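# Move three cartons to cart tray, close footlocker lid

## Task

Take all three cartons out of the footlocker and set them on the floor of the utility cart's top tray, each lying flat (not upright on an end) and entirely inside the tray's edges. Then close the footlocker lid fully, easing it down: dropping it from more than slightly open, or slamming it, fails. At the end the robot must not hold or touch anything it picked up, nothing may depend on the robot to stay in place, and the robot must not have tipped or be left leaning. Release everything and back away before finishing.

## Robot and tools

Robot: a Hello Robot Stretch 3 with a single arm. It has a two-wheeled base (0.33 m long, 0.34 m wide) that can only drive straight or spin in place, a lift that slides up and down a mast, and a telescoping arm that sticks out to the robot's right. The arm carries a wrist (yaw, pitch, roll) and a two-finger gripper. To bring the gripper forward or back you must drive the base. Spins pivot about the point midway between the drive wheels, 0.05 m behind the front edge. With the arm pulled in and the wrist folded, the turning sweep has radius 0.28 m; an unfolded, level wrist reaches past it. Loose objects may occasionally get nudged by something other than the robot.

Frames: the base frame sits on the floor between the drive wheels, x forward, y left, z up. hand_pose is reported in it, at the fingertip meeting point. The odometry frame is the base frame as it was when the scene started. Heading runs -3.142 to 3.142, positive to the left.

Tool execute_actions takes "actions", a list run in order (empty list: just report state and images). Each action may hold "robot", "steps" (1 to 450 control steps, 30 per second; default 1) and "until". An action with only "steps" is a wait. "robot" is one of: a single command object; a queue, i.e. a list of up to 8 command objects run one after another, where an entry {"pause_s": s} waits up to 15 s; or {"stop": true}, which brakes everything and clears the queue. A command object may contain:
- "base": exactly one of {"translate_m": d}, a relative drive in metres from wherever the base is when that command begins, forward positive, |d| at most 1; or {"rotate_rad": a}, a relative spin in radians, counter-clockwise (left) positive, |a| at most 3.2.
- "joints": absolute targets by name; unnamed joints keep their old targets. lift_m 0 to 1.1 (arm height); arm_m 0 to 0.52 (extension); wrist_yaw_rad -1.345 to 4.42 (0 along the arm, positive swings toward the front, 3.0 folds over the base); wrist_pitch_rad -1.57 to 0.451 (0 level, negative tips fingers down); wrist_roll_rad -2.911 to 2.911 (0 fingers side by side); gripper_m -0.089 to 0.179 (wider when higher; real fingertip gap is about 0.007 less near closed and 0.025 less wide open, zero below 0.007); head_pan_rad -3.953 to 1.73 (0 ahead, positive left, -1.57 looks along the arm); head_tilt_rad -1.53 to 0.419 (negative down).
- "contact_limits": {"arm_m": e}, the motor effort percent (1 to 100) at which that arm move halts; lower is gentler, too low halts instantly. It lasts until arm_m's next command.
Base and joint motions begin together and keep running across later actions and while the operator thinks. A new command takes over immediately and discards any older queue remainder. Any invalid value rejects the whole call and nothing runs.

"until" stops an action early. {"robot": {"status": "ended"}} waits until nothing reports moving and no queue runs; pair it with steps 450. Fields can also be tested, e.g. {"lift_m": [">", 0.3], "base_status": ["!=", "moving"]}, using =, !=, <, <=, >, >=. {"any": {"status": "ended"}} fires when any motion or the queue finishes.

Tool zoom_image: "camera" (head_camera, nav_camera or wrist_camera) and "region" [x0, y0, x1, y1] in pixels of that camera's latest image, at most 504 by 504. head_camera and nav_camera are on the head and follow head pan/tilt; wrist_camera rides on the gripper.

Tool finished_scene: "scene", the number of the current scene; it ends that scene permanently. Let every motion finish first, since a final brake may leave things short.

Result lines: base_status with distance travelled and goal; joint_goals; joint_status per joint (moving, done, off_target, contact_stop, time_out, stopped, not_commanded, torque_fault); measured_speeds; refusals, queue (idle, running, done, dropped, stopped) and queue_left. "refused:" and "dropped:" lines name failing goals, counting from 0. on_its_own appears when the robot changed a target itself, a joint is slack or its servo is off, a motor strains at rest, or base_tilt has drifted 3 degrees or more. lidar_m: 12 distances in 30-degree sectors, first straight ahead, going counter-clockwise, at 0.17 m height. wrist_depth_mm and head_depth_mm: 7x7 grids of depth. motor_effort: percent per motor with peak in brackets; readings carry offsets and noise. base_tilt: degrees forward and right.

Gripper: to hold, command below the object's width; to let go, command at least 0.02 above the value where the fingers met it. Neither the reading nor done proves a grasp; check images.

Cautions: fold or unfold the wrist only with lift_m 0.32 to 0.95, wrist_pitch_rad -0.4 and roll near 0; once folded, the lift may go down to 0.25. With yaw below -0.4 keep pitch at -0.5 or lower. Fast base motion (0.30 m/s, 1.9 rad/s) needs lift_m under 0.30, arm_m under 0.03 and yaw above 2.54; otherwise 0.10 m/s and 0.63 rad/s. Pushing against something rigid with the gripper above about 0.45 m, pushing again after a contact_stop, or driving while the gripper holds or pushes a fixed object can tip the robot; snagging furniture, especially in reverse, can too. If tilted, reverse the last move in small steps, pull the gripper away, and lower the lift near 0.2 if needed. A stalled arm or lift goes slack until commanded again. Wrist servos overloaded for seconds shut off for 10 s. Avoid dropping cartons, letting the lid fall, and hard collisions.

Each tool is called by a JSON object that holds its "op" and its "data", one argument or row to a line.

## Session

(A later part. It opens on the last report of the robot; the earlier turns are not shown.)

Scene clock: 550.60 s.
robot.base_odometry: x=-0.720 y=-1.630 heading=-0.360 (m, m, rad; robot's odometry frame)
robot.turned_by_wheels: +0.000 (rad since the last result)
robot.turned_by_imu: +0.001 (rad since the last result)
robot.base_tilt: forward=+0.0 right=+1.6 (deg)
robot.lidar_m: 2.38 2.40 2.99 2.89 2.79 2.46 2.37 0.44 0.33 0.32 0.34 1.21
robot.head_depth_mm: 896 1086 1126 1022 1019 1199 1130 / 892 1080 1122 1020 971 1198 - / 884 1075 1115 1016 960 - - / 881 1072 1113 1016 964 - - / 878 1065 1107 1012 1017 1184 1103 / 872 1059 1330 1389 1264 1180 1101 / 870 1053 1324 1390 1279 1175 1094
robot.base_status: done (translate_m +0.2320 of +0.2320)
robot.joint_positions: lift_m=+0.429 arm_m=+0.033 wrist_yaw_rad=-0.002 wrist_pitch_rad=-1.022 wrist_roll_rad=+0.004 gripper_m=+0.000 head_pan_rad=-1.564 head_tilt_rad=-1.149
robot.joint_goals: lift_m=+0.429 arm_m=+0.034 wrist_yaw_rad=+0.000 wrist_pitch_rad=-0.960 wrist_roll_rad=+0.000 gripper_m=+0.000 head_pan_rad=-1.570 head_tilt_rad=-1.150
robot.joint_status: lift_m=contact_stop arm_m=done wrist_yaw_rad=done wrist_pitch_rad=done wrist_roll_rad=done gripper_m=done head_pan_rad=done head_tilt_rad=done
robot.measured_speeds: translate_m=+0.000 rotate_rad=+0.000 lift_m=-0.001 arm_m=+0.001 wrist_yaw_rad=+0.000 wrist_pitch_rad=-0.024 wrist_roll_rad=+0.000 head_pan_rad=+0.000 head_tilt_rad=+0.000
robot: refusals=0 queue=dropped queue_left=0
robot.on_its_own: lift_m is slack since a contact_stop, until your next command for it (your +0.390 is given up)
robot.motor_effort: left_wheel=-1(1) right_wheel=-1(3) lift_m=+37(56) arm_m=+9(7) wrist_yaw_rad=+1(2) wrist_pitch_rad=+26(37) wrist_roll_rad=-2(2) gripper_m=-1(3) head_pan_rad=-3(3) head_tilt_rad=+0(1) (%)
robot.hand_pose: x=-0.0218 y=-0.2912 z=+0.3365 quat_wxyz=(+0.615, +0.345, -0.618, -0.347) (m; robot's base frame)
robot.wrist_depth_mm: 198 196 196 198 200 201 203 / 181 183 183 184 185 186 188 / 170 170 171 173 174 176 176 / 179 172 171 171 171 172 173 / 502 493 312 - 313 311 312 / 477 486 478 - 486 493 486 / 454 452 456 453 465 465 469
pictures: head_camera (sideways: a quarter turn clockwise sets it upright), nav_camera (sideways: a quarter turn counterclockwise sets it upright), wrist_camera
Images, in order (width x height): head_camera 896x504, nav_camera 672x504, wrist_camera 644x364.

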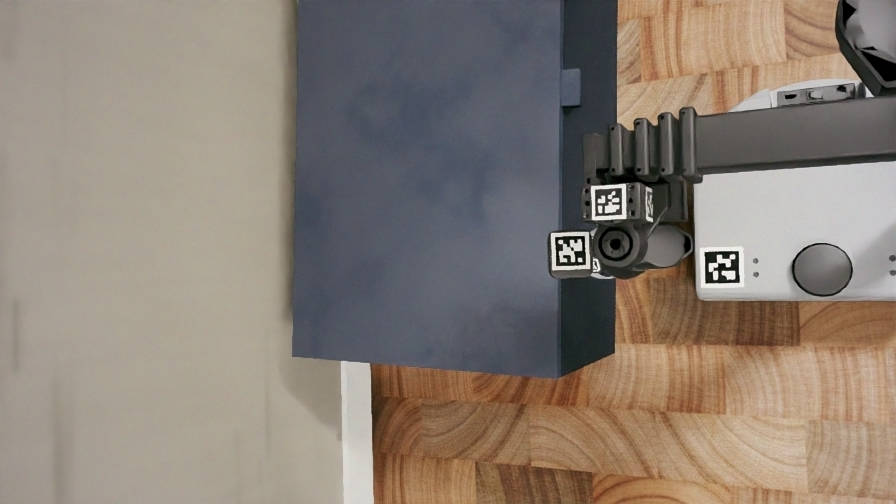

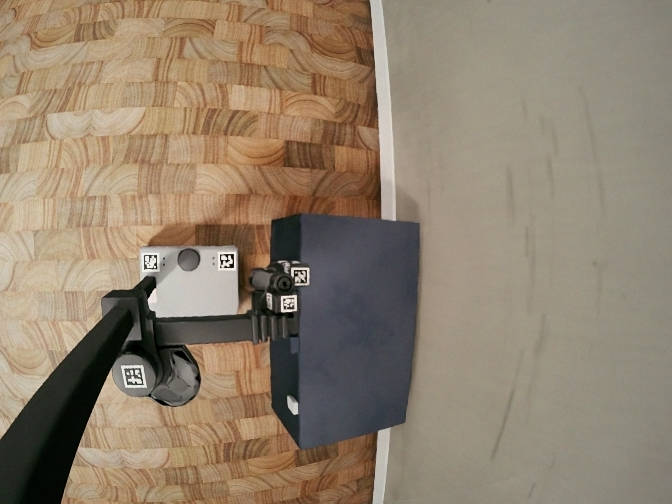

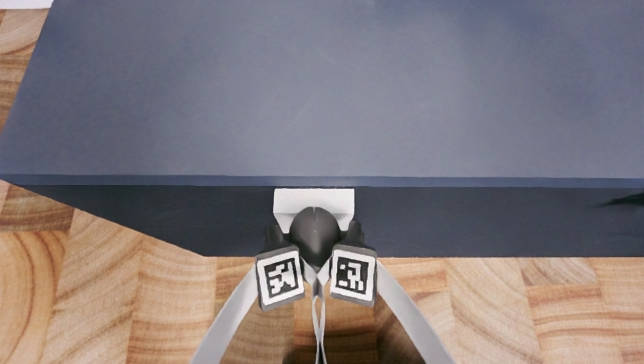

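{"op": "execute_actions", "data": {
  "actions": [
    {"robot":[{"joints":{"arm_m":0.01,"gripper_m":0.08}},{"joints":{"lift_m":0.40}},{"joints":{"arm_m":0.034}},{"base":{"translate_m":0.025}}],"steps":200,"until":{"robot":{"status":"ended"}}}
  ]
}}

{"op": "execute_actions", "data": {
  "actions": [
    {"robot":{"base":{"translate_m":-0.05}},"steps":200,"until":{"robot":{"status":"ended"}}}
  ]
}}

Scene clock: 602.13 s.
robot.base_odometry: x=-0.697 y=-1.638 heading=-0.360 (m, m, rad; robot's odometry frame)
robot.turned_by_wheels: +0.000 (rad since the last result)
robot.turned_by_imu: +0.001 (rad since the last result)
robot.base_tilt: forward=+0.0 right=+1.6 (deg)
robot.lidar_m: 2.36 2.38 2.99 2.89 2.76 2.50 2.39 0.44 0.33 0.32 0.34 1.20
robot.head_depth_mm: 895 1090 1124 1019 1020 1197 1132 / 889 1081 1124 1021 1021 1206 - / 885 1072 1116 1014 965 - - / 879 1067 1115 1015 959 - - / 876 1057 1124 1009 1025 1183 1096 / 872 1057 1333 1389 1280 1177 1096 / 870 1048 1325 1387 1279 1178 1099
robot.base_status: done (translate_m +0.0250 of +0.0250)
robot.joint_positions: lift_m=+0.400 arm_m=+0.034 wrist_yaw_rad=-0.017 wrist_pitch_rad=-0.983 wrist_roll_rad=+0.004 gripper_m=+0.080 head_pan_rad=-1.564 head_tilt_rad=-1.149
robot.joint_goals: lift_m=+0.400 arm_m=+0.034 wrist_yaw_rad=+0.000 wrist_pitch_rad=-0.960 wrist_roll_rad=+0.000 gripper_m=+0.080 head_pan_rad=-1.570 head_tilt_rad=-1.150
robot.joint_status: lift_m=done arm_m=done wrist_yaw_rad=done wrist_pitch_rad=done wrist_roll_rad=done gripper_m=done head_pan_rad=done head_tilt_rad=done
robot.measured_speeds: translate_m=+0.000 rotate_rad=+0.000 lift_m=+0.000 arm_m=+0.000 wrist_yaw_rad=+0.000 wrist_pitch_rad=+0.000 wrist_roll_rad=+0.000 head_pan_rad=+0.000 head_tilt_rad=+0.000
robot: refusals=0 queue=done queue_left=0
robot.on_its_own: wrist_yaw_rad is at rest, and its effort (+19) is outside its rest range (-12 to +12)
robot.motor_effort: left_wheel=-2(5) right_wheel=+8(9) lift_m=+28(47) arm_m=+3(6) wrist_yaw_rad=+19(18) wrist_pitch_rad=+9(26) wrist_roll_rad=-1(2) gripper_m=-7(82) head_pan_rad=-3(3) head_tilt_rad=+0(0) (%)
robot.hand_pose: x=-0.0237 y=-0.3005 z=+0.3125 quat_wxyz=(+0.619, +0.328, -0.627, -0.340) (m; robot's base frame)
robot.wrist_depth_mm: 171 170 170 172 173 174 177 / 156 156 157 158 160 161 161 / 145 145 147 147 148 150 150 / 142 144 145 147 150 152 154 / 482 236 214 215 199 257 266 / 440 451 448 456 452 455 467 / 430 430 432 441 437 434 440
pictures: head_camera (sideways: a quarter turn clockwise sets it upright), nav_camera (sideways: a quarter turn counterclockwise sets it upright), wrist_camera
Images, in order (width x height): head_camera 896x504, nav_camera 672x504, wrist_camera 644x364.

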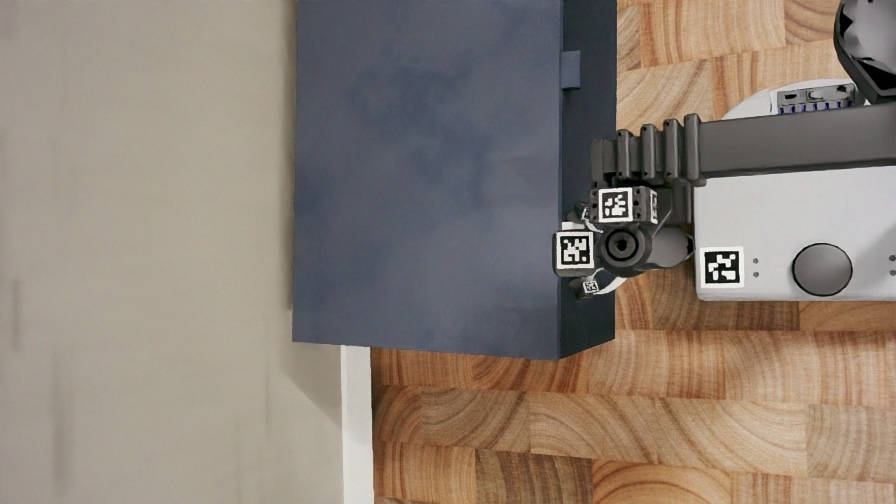

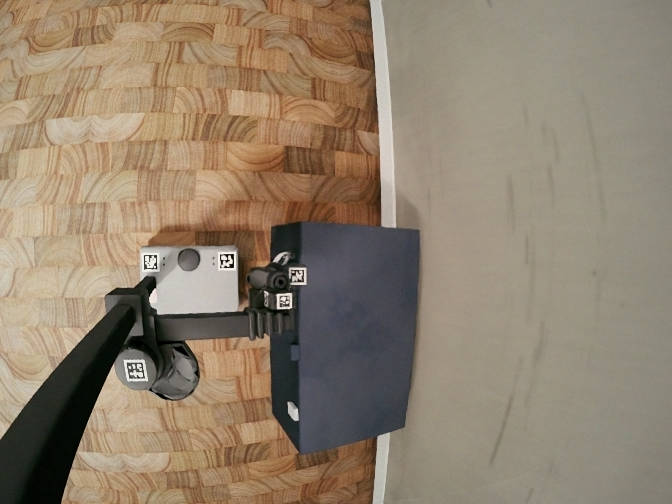

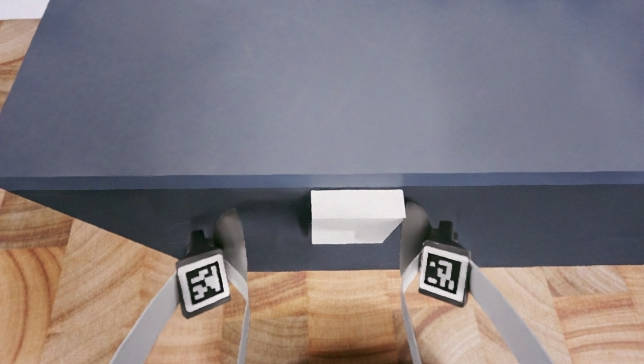

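Scene clock: 603.90 s.
robot.base_odometry: x=-0.744 y=-1.621 heading=-0.360 (m, m, rad; robot's odometry frame)
robot.turned_by_wheels: +0.001 (rad since the last result)
robot.turned_by_imu: +0.001 (rad since the last result)
robot.base_tilt: forward=+0.0 right=+1.6 (deg)
robot.lidar_m: 2.41 2.43 2.99 2.89 2.81 2.44 2.34 0.44 0.33 0.32 0.33 1.20
robot.head_depth_mm: 895 1088 1125 1024 1018 1197 1129 / 887 1077 1125 1021 974 1211 - / 892 1079 1115 1016 961 - - / 882 1070 1110 1015 962 - - / 878 1066 1110 1014 1014 1185 1105 / 877 1059 1284 1356 1251 1174 1099 / 869 1049 1329 1386 1275 1178 1092
robot.base_status: done (translate_m -0.0500 of -0.0500)
robot.joint_positions: lift_m=+0.400 arm_m=+0.034 wrist_yaw_rad=+0.016 wrist_pitch_rad=-0.988 wrist_roll_rad=+0.003 gripper_m=+0.080 head_pan_rad=-1.564 head_tilt_rad=-1.149
robot.joint_goals: lift_m=+0.400 arm_m=+0.034 wrist_yaw_rad=+0.000 wrist_pitch_rad=-0.960 wrist_roll_rad=+0.000 gripper_m=+0.080 head_pan_rad=-1.570 head_tilt_rad=-1.150
robot.joint_status: lift_m=done arm_m=done wrist_yaw_rad=done wrist_pitch_rad=done wrist_roll_rad=done gripper_m=done head_pan_rad=done head_tilt_rad=done
robot.measured_speeds: translate_m=+0.000 rotate_rad=+0.000 lift_m=+0.000 arm_m=+0.000 wrist_yaw_rad=+0.000 wrist_pitch_rad=+0.000 wrist_roll_rad=+0.000 head_pan_rad=+0.000 head_tilt_rad=+0.000
robot: refusals=0 queue=done queue_left=0
robot.on_its_own: wrist_yaw_rad is at rest, and its effort (-18) is outside its rest range (-12 to +12)
robot.motor_effort: left_wheel=+3(7) right_wheel=-14(14) lift_m=+28(28) arm_m=+3(3) wrist_yaw_rad=-18(19) wrist_pitch_rad=+11(12) wrist_roll_rad=-1(1) gripper_m=-6(7) head_pan_rad=-3(3) head_tilt_rad=-1(1) (%)
robot.hand_pose: x=-0.0197 y=-0.2994 z=+0.3119 quat_wxyz=(+0.624, +0.340, -0.620, -0.331) (m; robot's base frame)
robot.wrist_depth_mm: 169 169 169 172 171 172 174 / 155 156 157 158 158 159 160 / 145 145 146 146 147 148 149 / 154 151 149 148 145 143 143 / 478 258 194 244 214 236 231 / 447 455 448 451 459 454 454 / 423 434 427 433 431 436 442
pictures: head_camera (sideways: a quarter turn clockwise sets it upright), nav_camera (sideways: a quarter turn counterclockwise sets it upright), wrist_camera
Images, in order (width x height): head_camera 896x504, nav_camera 672x504, wrist_camera 644x364.

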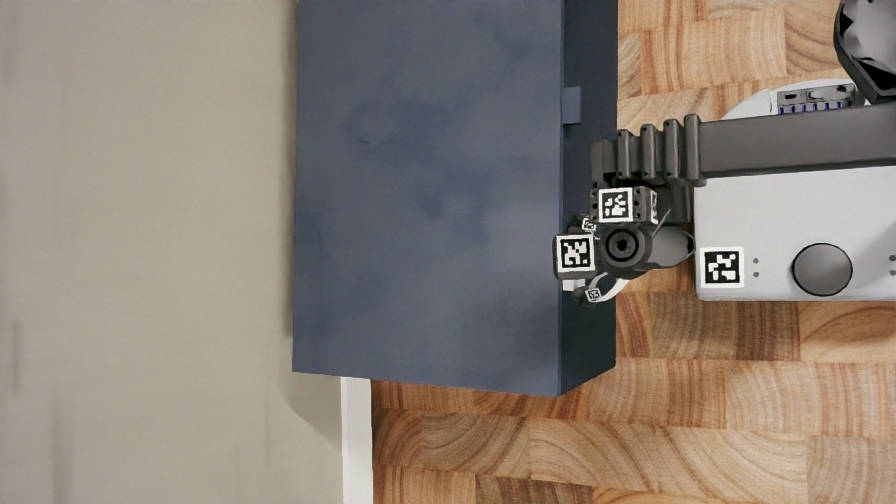

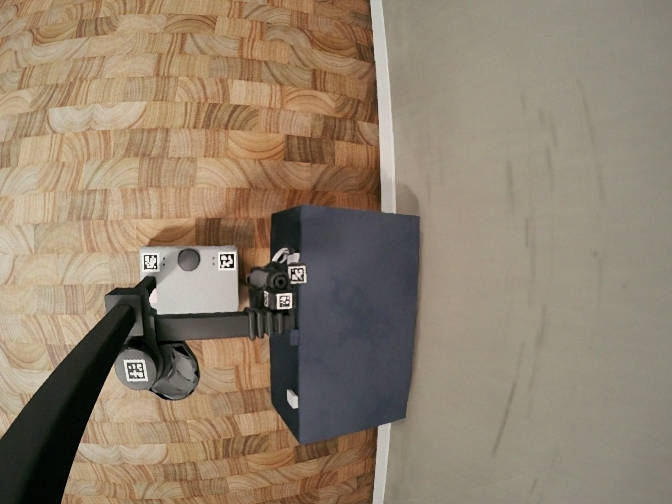

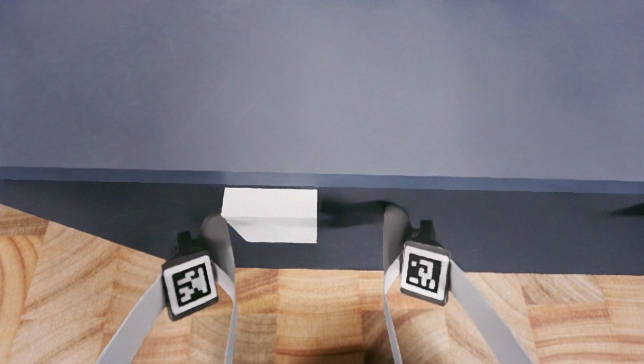

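{"op": "execute_actions", "data": {
  "actions": []
}}

Scene clock: 645.00 s.
robot.base_odometry: x=-0.744 y=-1.621 heading=-0.360 (m, m, rad; robot's odometry frame)
robot.turned_by_wheels: +0.000 (rad since the last result)
robot.turned_by_imu: +0.001 (rad since the last result)
robot.base_tilt: forward=+0.0 right=+1.6 (deg)
robot.lidar_m: 2.41 2.43 2.99 2.89 2.82 2.44 2.34 0.44 0.33 0.32 0.33 1.20
robot.head_depth_mm: 897 1091 1126 1021 1017 1190 1129 / 893 1083 1123 1020 970 1206 - / 885 1074 1114 1019 960 - - / 887 1071 1111 1014 965 - - / 883 1062 1114 1015 1022 1188 1099 / 872 1059 1285 1353 1249 1175 1097 / 871 1049 1325 1388 1272 1183 1098
robot.base_status: done (translate_m -0.0500 of -0.0500)
robot.joint_positions: lift_m=+0.400 arm_m=+0.034 wrist_yaw_rad=+0.016 wrist_pitch_rad=-0.988 wrist_roll_rad=+0.003 gripper_m=+0.080 head_pan_rad=-1.564 head_tilt_rad=-1.149
robot.joint_goals: lift_m=+0.400 arm_m=+0.034 wrist_yaw_rad=+0.000 wrist_pitch_rad=-0.960 wrist_roll_rad=+0.000 gripper_m=+0.080 head_pan_rad=-1.570 head_tilt_rad=-1.150
robot.joint_status: lift_m=done arm_m=done wrist_yaw_rad=done wrist_pitch_rad=done wrist_roll_rad=done gripper_m=done head_pan_rad=done head_tilt_rad=done
robot.measured_speeds: translate_m=+0.000 rotate_rad=+0.000 lift_m=+0.000 arm_m=+0.000 wrist_yaw_rad=+0.000 wrist_pitch_rad=+0.000 wrist_roll_rad=+0.000 head_pan_rad=+0.000 head_tilt_rad=+0.000
robot: refusals=0 queue=done queue_left=0
robot.on_its_own: wrist_yaw_rad is at rest, and its effort (-19) is outside its rest range (-12 to +12)
robot.motor_effort: left_wheel=+3(3) right_wheel=-14(14) lift_m=+28(29) arm_m=+3(3) wrist_yaw_rad=-19(19) wrist_pitch_rad=+11(11) wrist_roll_rad=-1(1) gripper_m=-6(5) head_pan_rad=-3(3) head_tilt_rad=-1(1) (%)
robot.hand_pose: x=-0.0197 y=-0.2994 z=+0.3119 quat_wxyz=(+0.624, +0.340, -0.620, -0.331) (m; robot's base frame)
robot.wrist_depth_mm: 167 169 169 172 172 173 174 / 155 157 157 157 158 158 161 / 144 145 147 146 147 148 148 / 153 152 150 147 145 143 142 / 474 260 194 245 214 237 232 / 447 457 449 452 453 459 461 / 435 428 436 430 436 431 445
pictures: head_camera (sideways: a quarter turn clockwise sets it upright), nav_camera (sideways: a quarter turn counterclockwise sets it upright), wrist_camera
Images, in order (width x height): head_camera 896x504, nav_camera 672x504, wrist_camera 644x364.

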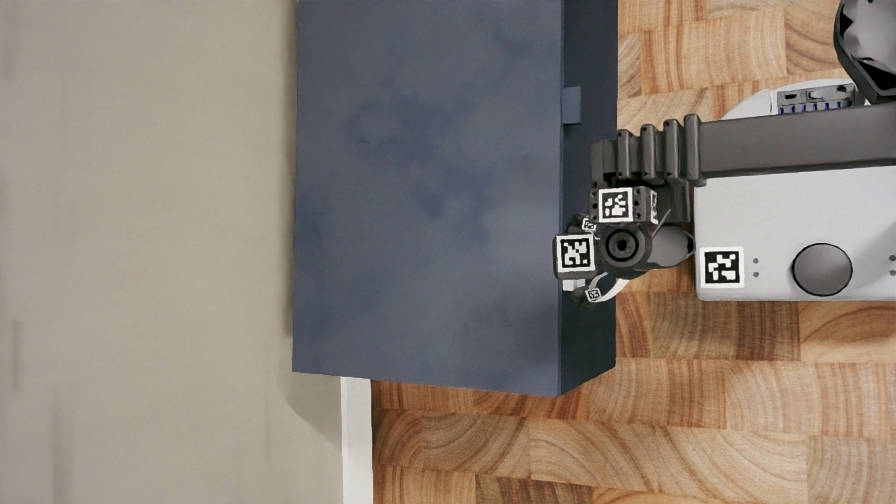

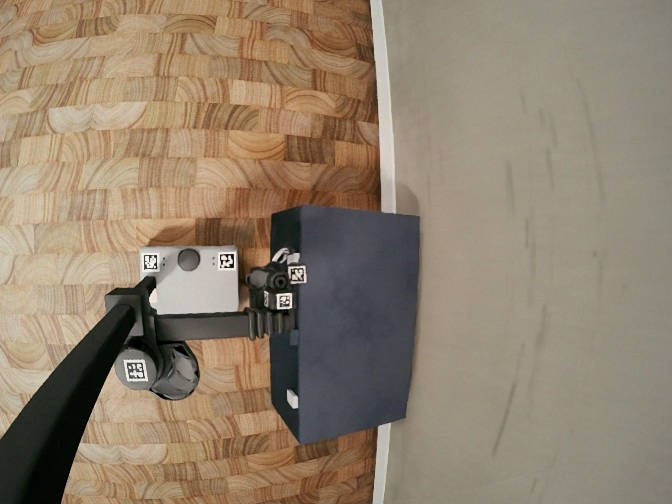

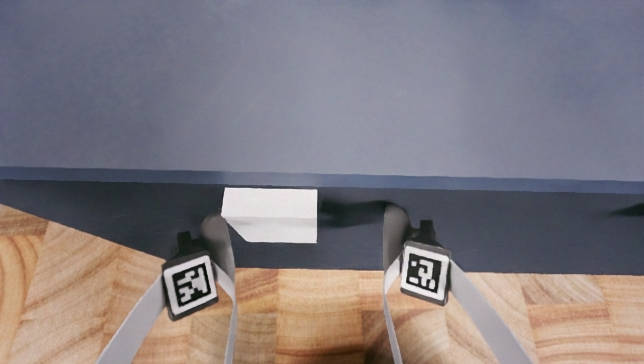

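{"op": "execute_actions", "data": {
  "actions": [
    {"robot":[{"base":{"translate_m":0.02}},{"joints":{"arm_m":0.0,"lift_m":0.5}},{"joints":{"wrist_yaw_rad":1.4,"wrist_pitch_rad":-0.3},"base":{"translate_m":-0.62}},{"joints":{"arm_m":0.06,"lift_m":0.22,"wrist_pitch_rad":0.1}}],"steps":450,"until":{"robot":{"status":"ended"}}}
  ]
}}

Scene clock: 675.47 s.
robot.base_odometry: x=-1.305 y=-1.409 heading=-0.360 (m, m, rad; robot's odometry frame)
robot.turned_by_wheels: +0.000 (rad since the last result)
robot.turned_by_imu: +0.003 (rad since the last result)
robot.base_tilt: forward=+0.0 right=+1.6 (deg)
robot.lidar_m: 3.00 2.92 2.99 2.15 2.12 1.82 1.75 1.26 0.91 0.30 0.32 0.44
robot.head_depth_mm: 911 1106 1410 1405 1289 1197 1123 / 901 1099 1391 1410 1298 1207 - / 899 1090 1386 1405 1302 - - / 894 1082 1269 1040 1006 1208 - / 889 1074 1112 1009 959 1185 1106 / 884 1071 1104 1007 958 1173 1098 / 881 1065 1100 1008 961 1184 1097
robot.base_status: done (translate_m -0.6200 of -0.6200)
robot.joint_positions: lift_m=+0.220 arm_m=+0.060 wrist_yaw_rad=+1.399 wrist_pitch_rad=+0.079 wrist_roll_rad=+0.003 gripper_m=+0.080 head_pan_rad=-1.564 head_tilt_rad=-1.149
robot.joint_goals: lift_m=+0.220 arm_m=+0.060 wrist_yaw_rad=+1.400 wrist_pitch_rad=+0.100 wrist_roll_rad=+0.000 gripper_m=+0.080 head_pan_rad=-1.570 head_tilt_rad=-1.150
robot.joint_status: lift_m=done arm_m=done wrist_yaw_rad=done wrist_pitch_rad=done wrist_roll_rad=done gripper_m=done head_pan_rad=done head_tilt_rad=done
robot.measured_speeds: translate_m=+0.000 rotate_rad=+0.000 lift_m=+0.000 arm_m=+0.000 wrist_yaw_rad=+0.000 wrist_pitch_rad=+0.000 wrist_roll_rad=+0.000 head_pan_rad=+0.000 head_tilt_rad=+0.000
robot: refusals=0 queue=done queue_left=0
robot.motor_effort: left_wheel=+1(8) right_wheel=-3(14) lift_m=+27(58) arm_m=+2(4) wrist_yaw_rad=+2(19) wrist_pitch_rad=+9(12) wrist_roll_rad=-1(1) gripper_m=+0(7) head_pan_rad=-3(3) head_tilt_rad=-1(1) (%)
robot.hand_pose: x=+0.2322 y=-0.2487 z=+0.3553 quat_wxyz=(+0.522, +0.434, -0.559, +0.475) (m; robot's base frame)
robot.wrist_depth_mm: - - - - - 858 596 / - - - - - 842 610 / - - - - - 834 627 / - - - - 402 371 348 / - - - 586 229 174 168 / - 965 898 624 229 122 110 / 722 675 688 619 209 116 91
pictures: head_camera (sideways: a quarter turn clockwise sets it upright), nav_camera (sideways: a quarter turn counterclockwise sets it upright), wrist_camera
Images, in order (width x height): head_camera 896x504, nav_camera 672x504, wrist_camera 644x364.

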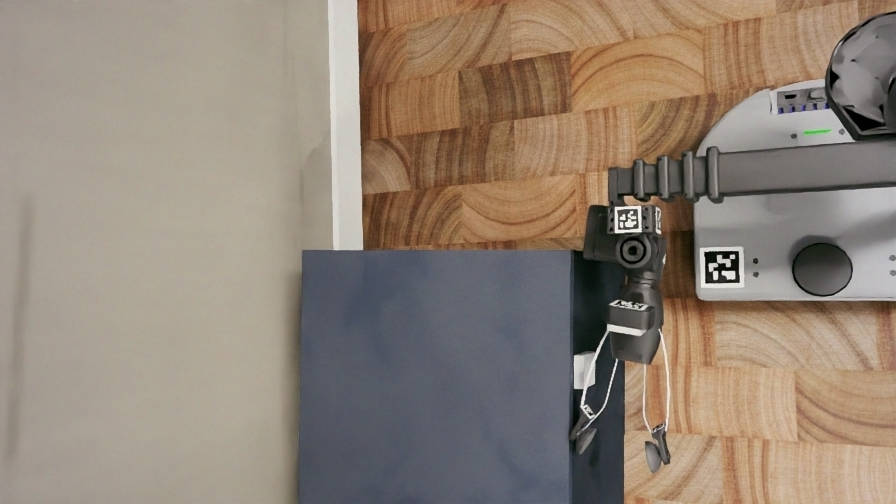

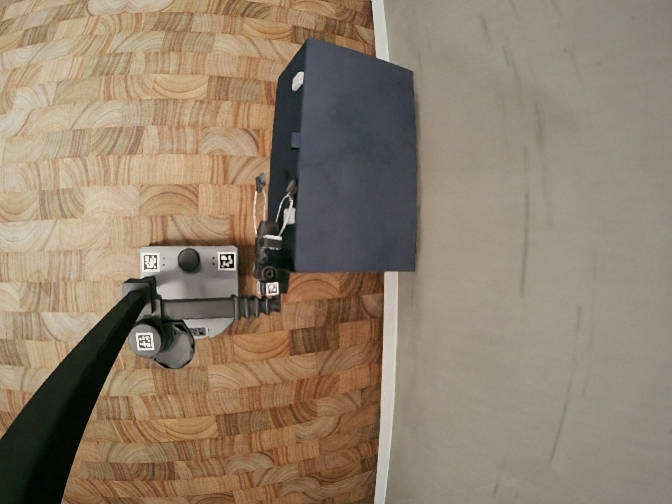

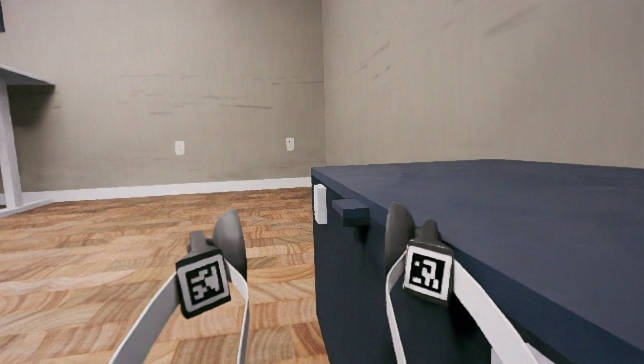

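{"op": "execute_actions", "data": {
  "actions": [
    {"robot":[{"joints":{"arm_m":0.03,"lift_m":0.15,"wrist_pitch_rad":0.2,"wrist_yaw_rad":1.3,"gripper_m":0.0}}],"steps":450,"until":{"robot":{"status":"ended"}}}
  ]
}}

{"op": "zoom_image", "data": {
  "camera": "wrist_camera",
  "region": [250, 100, 644, 330]
}}

Scene clock: 681.73 s.
robot.base_odometry: x=-1.305 y=-1.409 heading=-0.360 (m, m, rad; robot's odometry frame)
robot.turned_by_wheels: +0.000 (rad since the last result)
robot.turned_by_imu: +0.001 (rad since the last result)
robot.base_tilt: forward=+0.0 right=+1.7 (deg)
robot.lidar_m: 3.00 2.92 2.99 2.15 2.12 1.83 1.75 1.26 0.91 0.30 0.32 0.44
robot.head_depth_mm: 904 1101 1416 1417 1292 1198 1130 / 902 1097 1394 1409 1293 1204 - / 898 1092 1387 1398 1288 - - / 896 1082 1274 1037 1196 - - / 889 1073 1107 1013 962 1177 1098 / 886 1076 1106 1010 960 1180 1101 / 881 1068 1103 1003 958 1179 1097
robot.base_status: done (translate_m -0.6200 of -0.6200)
robot.joint_positions: lift_m=+0.150 arm_m=+0.030 wrist_yaw_rad=+1.302 wrist_pitch_rad=+0.178 wrist_roll_rad=+0.003 gripper_m=+0.000 head_pan_rad=-1.564 head_tilt_rad=-1.149
robot.joint_goals: lift_m=+0.150 arm_m=+0.030 wrist_yaw_rad=+1.300 wrist_pitch_rad=+0.200 wrist_roll_rad=+0.000 gripper_m=+0.000 head_pan_rad=-1.570 head_tilt_rad=-1.150
robot.joint_status: lift_m=done arm_m=done wrist_yaw_rad=done wrist_pitch_rad=done wrist_roll_rad=done gripper_m=done head_pan_rad=done head_tilt_rad=done
robot.measured_speeds: translate_m=+0.000 rotate_rad=+0.000 lift_m=+0.000 arm_m=+0.000 wrist_yaw_rad=+0.000 wrist_pitch_rad=+0.000 wrist_roll_rad=+0.000 head_pan_rad=+0.000 head_tilt_rad=+0.000
robot: refusals=0 queue=done queue_left=0
robot.motor_effort: left_wheel=+1(1) right_wheel=-3(3) lift_m=+27(24) arm_m=-3(2) wrist_yaw_rad=-4(7) wrist_pitch_rad=+9(10) wrist_roll_rad=-1(1) gripper_m=-3(80) head_pan_rad=-3(3) head_tilt_rad=-1(2) (%)
robot.hand_pose: x=+0.2259 y=-0.2433 z=+0.3109 quat_wxyz=(+0.521, +0.378, -0.599, +0.476) (m; robot's base frame)
robot.wrist_depth_mm: - - - - - 810 584 / - - - - - 781 604 / - - - - - 823 556 / - - - 515 205 134 99 / - - - - 207 117 86 / - - - 465 195 117 87 / 701 706 680 475 231 120 88
pictures: head_camera (sideways: a quarter turn clockwise sets it upright), nav_camera (sideways: a quarter turn counterclockwise sets it upright), wrist_camera
Images, in order (width x height): head_camera 896x504, nav_camera 672x504, wrist_camera 644x364.

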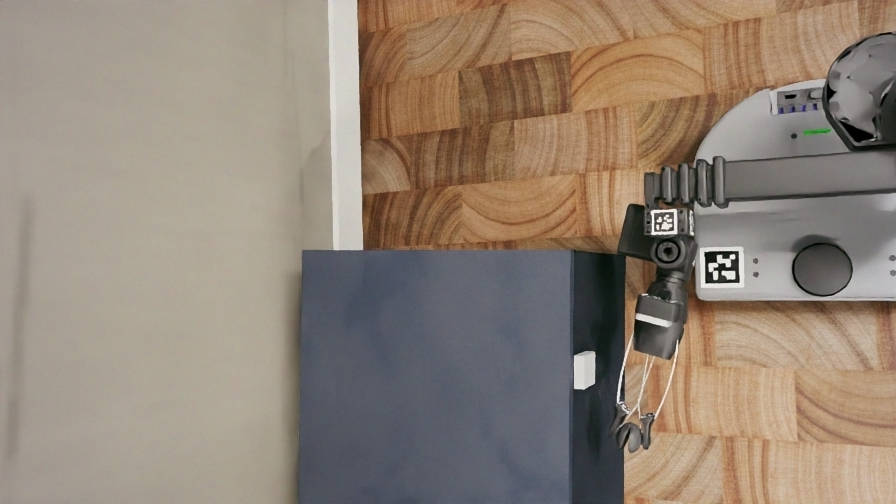

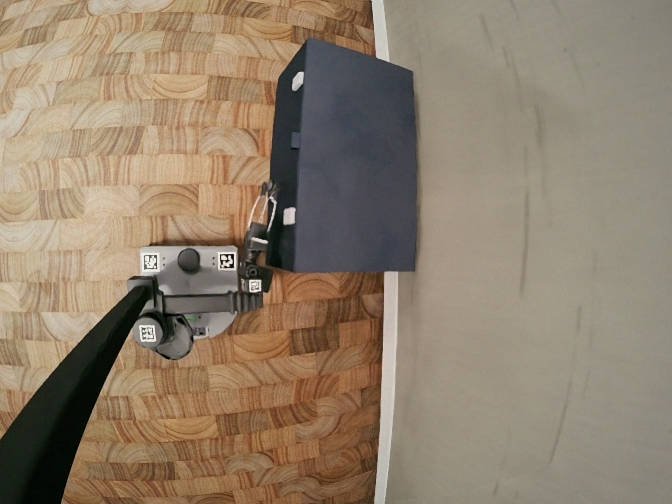

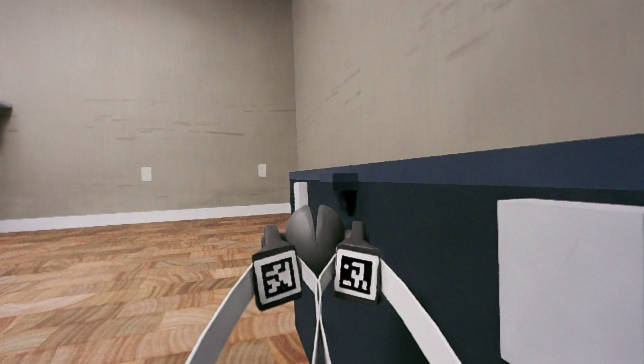

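Region (250, 100, 644, 330) of wrist_camera's 644x364 image, scaled by 1.279; it fills the top 294 rows of this view, and the rest is white.

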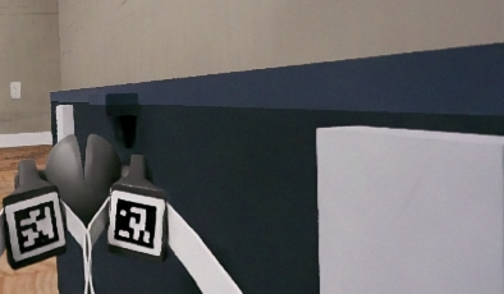

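{"op": "execute_actions", "data": {
  "actions": [
    {"robot":[{"joints":{"arm_m":0.0,"lift_m":0.205,"wrist_pitch_rad":-0.1,"wrist_yaw_rad":1.2},"base":{"translate_m":0.175}},{"joints":{"wrist_yaw_rad":1.0,"head_pan_rad":-1.2}}],"steps":450,"until":{"robot":{"status":"ended"}}}
  ]
}}

Scene clock: 731.70 s.
robot.base_odometry: x=-1.142 y=-1.471 heading=-0.360 (m, m, rad; robot's odometry frame)
robot.turned_by_wheels: +0.000 (rad since the last result)
robot.turned_by_imu: +0.002 (rad since the last result)
robot.base_tilt: forward=+0.0 right=+1.6 (deg)
robot.lidar_m: 2.83 2.78 2.99 2.42 2.22 2.01 1.92 1.26 0.32 0.31 0.32 0.45
robot.head_depth_mm: 843 999 1140 1026 971 1196 1112 / 872 1043 1145 1021 950 1183 - / 897 1080 1113 1014 955 1215 - / 927 1128 1107 1017 986 - - / 965 1168 1112 1011 1104 1188 1114 / 1002 1190 1103 1007 1247 1181 1094 / 1039 1276 1102 1016 1264 1173 1096
robot.base_status: done (translate_m +0.1750 of +0.1750)
robot.joint_positions: lift_m=+0.205 arm_m=+0.000 wrist_yaw_rad=+1.003 wrist_pitch_rad=-0.117 wrist_roll_rad=+0.003 gripper_m=+0.000 head_pan_rad=-1.207 head_tilt_rad=-1.149
robot.joint_goals: lift_m=+0.205 arm_m=+0.000 wrist_yaw_rad=+1.000 wrist_pitch_rad=-0.100 wrist_roll_rad=+0.000 gripper_m=+0.000 head_pan_rad=-1.200 head_tilt_rad=-1.150
robot.joint_status: lift_m=done arm_m=done wrist_yaw_rad=done wrist_pitch_rad=done wrist_roll_rad=done gripper_m=done head_pan_rad=done head_tilt_rad=done
robot.measured_speeds: translate_m=+0.000 rotate_rad=+0.000 lift_m=+0.000 arm_m=+0.000 wrist_yaw_rad=+0.000 wrist_pitch_rad=+0.000 wrist_roll_rad=+0.000 head_pan_rad=+0.000 head_tilt_rad=+0.000
robot: refusals=0 queue=done queue_left=0
robot.motor_effort: left_wheel=+1(6) right_wheel=-3(1) lift_m=+52(53) arm_m=-4(4) wrist_yaw_rad=-3(5) wrist_pitch_rad=+7(8) wrist_roll_rad=-1(1) gripper_m=-2(3) head_pan_rad=+3(26) head_tilt_rad=-1(1) (%)
robot.hand_pose: x=+0.1907 y=-0.2808 z=+0.2894 quat_wxyz=(+0.638, +0.376, -0.600, +0.302) (m; robot's base frame)
robot.wrist_depth_mm: - - - - 768 608 502 / - - - - 735 581 484 / - - 357 182 147 119 99 / - - 439 225 149 113 91 / 840 807 525 - 156 116 93 / 611 608 572 262 155 120 95 / 493 485 467 279 182 124 98
pictures: head_camera (sideways: a quarter turn clockwise sets it upright), nav_camera (sideways: a quarter turn counterclockwise sets it upright), wrist_camera
Images, in order (width x height): head_camera 896x504, nav_camera 672x504, wrist_camera 644x364.

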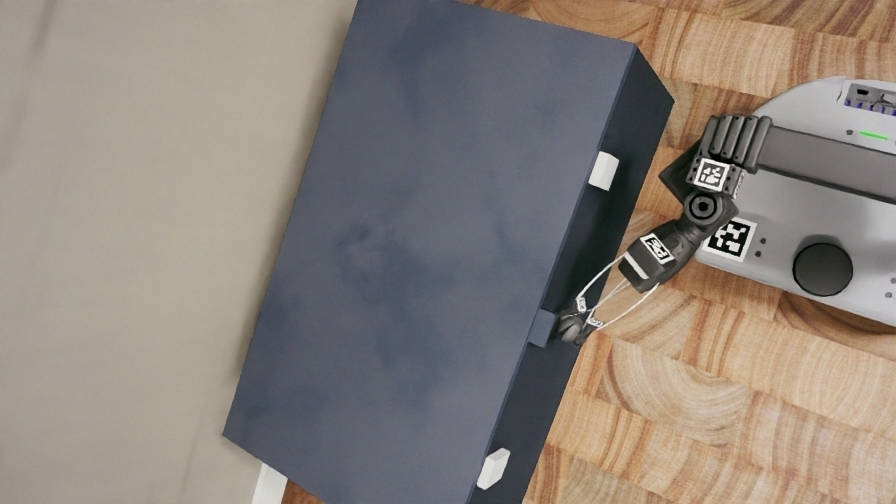

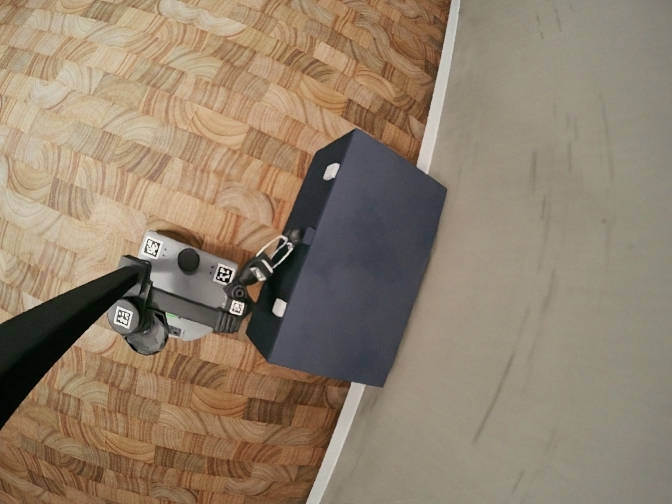

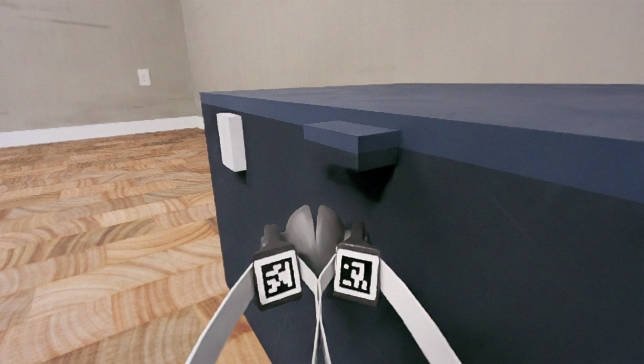

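{"op": "execute_actions", "data": {
  "actions": [
    {"robot":{"joints":{"arm_m":0.022}},"steps":100,"until":{"robot":{"status":"ended"}}},
    {"robot":{"joints":{"wrist_pitch_rad":0.05}},"steps":100,"until":{"robot":{"status":"ended"}}}
  ]
}}

Scene clock: 739.83 s.
robot.base_odometry: x=-1.142 y=-1.471 heading=-0.360 (m, m, rad; robot's odometry frame)
robot.turned_by_wheels: +0.000 (rad since the last result)
robot.turned_by_imu: +0.001 (rad since the last result)
robot.base_tilt: forward=+0.0 right=+1.7 (deg)
robot.lidar_m: 2.83 2.78 2.99 2.41 2.22 2.00 1.92 1.26 0.32 0.31 0.32 0.45
robot.head_depth_mm: 844 1001 1143 1025 970 1197 1110 / 871 1034 1142 1019 947 1183 - / 899 1079 1116 1017 959 - - / 932 1127 1116 1015 966 1202 - / 963 1174 1110 1009 1187 1184 1114 / 1000 1186 1111 1010 1246 1182 1101 / 1037 1276 1101 1022 1258 1174 1098
robot.base_status: done (translate_m +0.1750 of +0.1750)
robot.joint_positions: lift_m=+0.205 arm_m=+0.021 wrist_yaw_rad=+1.060 wrist_pitch_rad=-0.026 wrist_roll_rad=+0.003 gripper_m=+0.000 head_pan_rad=-1.207 head_tilt_rad=-1.149
robot.joint_goals: lift_m=+0.205 arm_m=+0.022 wrist_yaw_rad=+1.055 wrist_pitch_rad=+0.050 wrist_roll_rad=+0.000 gripper_m=+0.000 head_pan_rad=-1.200 head_tilt_rad=-1.150
robot.joint_status: lift_m=done arm_m=done wrist_yaw_rad=done wrist_pitch_rad=off_target wrist_roll_rad=done gripper_m=done head_pan_rad=done head_tilt_rad=done
robot.measured_speeds: translate_m=+0.000 rotate_rad=+0.000 lift_m=+0.000 arm_m=+0.000 wrist_yaw_rad=+0.000 wrist_pitch_rad=+0.000 wrist_roll_rad=+0.000 head_pan_rad=+0.000 head_tilt_rad=+0.000
robot: refusals=0 queue=dropped queue_left=0
robot.on_its_own: wrist_yaw_rad is held at +1.055, not at your +1.000, by its stall guard, which is not easing now
robot.motor_effort: left_wheel=+1(4) right_wheel=+1(7) lift_m=+53(53) arm_m=+5(6) wrist_yaw_rad=-6(43) wrist_pitch_rad=+31(33) wrist_roll_rad=-1(1) gripper_m=-3(5) head_pan_rad=+3(3) head_tilt_rad=-1(1) (%)
robot.hand_pose: x=+0.2015 y=-0.2915 z=+0.3125 quat_wxyz=(+0.614, +0.366, -0.606, +0.349) (m; robot's base frame)
robot.wrist_depth_mm: - - - - 799 623 514 / - - - - 830 642 512 / - - - 374 337 303 279 / - - 460 171 142 110 103 / - - 542 - 139 103 81 / 724 740 715 237 137 105 82 / 550 546 506 237 160 107 84
pictures: head_camera (sideways: a quarter turn clockwise sets it upright), nav_camera (sideways: a quarter turn counterclockwise sets it upright), wrist_camera
Images, in order (width x height): head_camera 896x504, nav_camera 672x504, wrist_camera 644x364.

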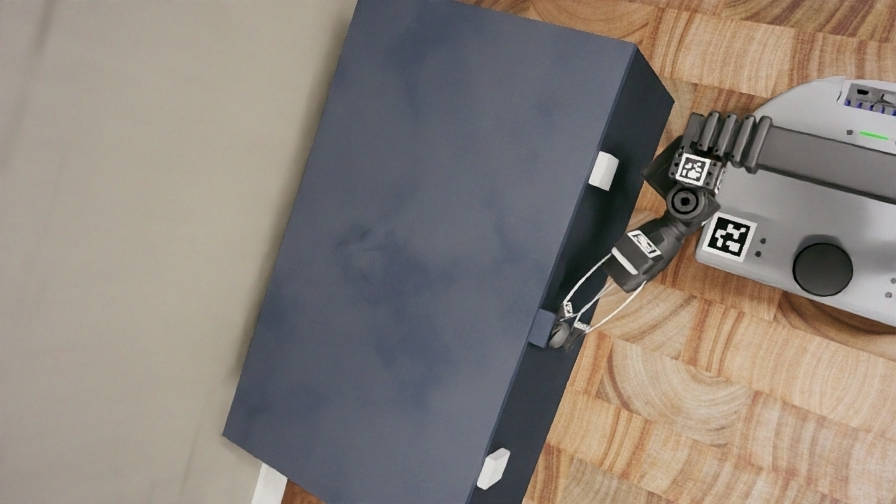

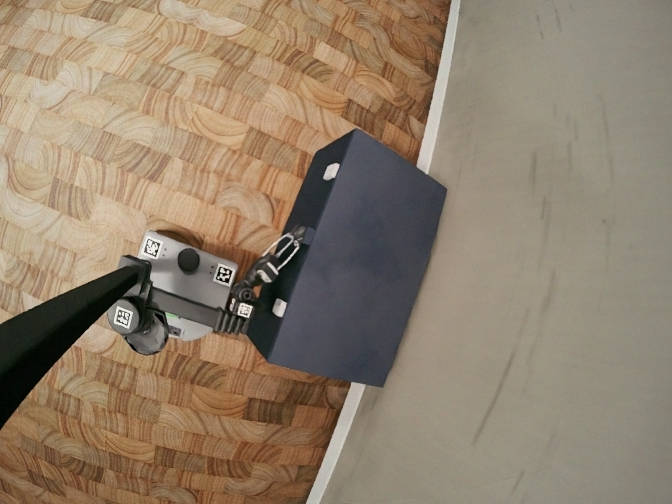

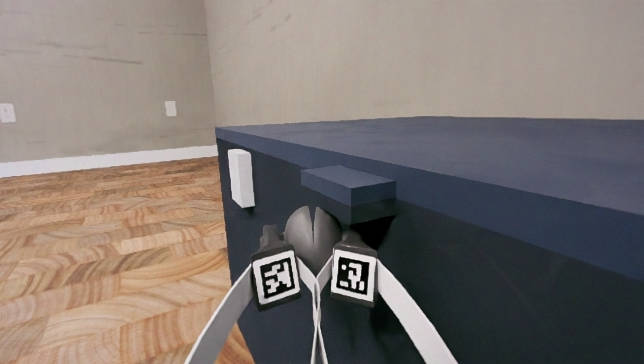

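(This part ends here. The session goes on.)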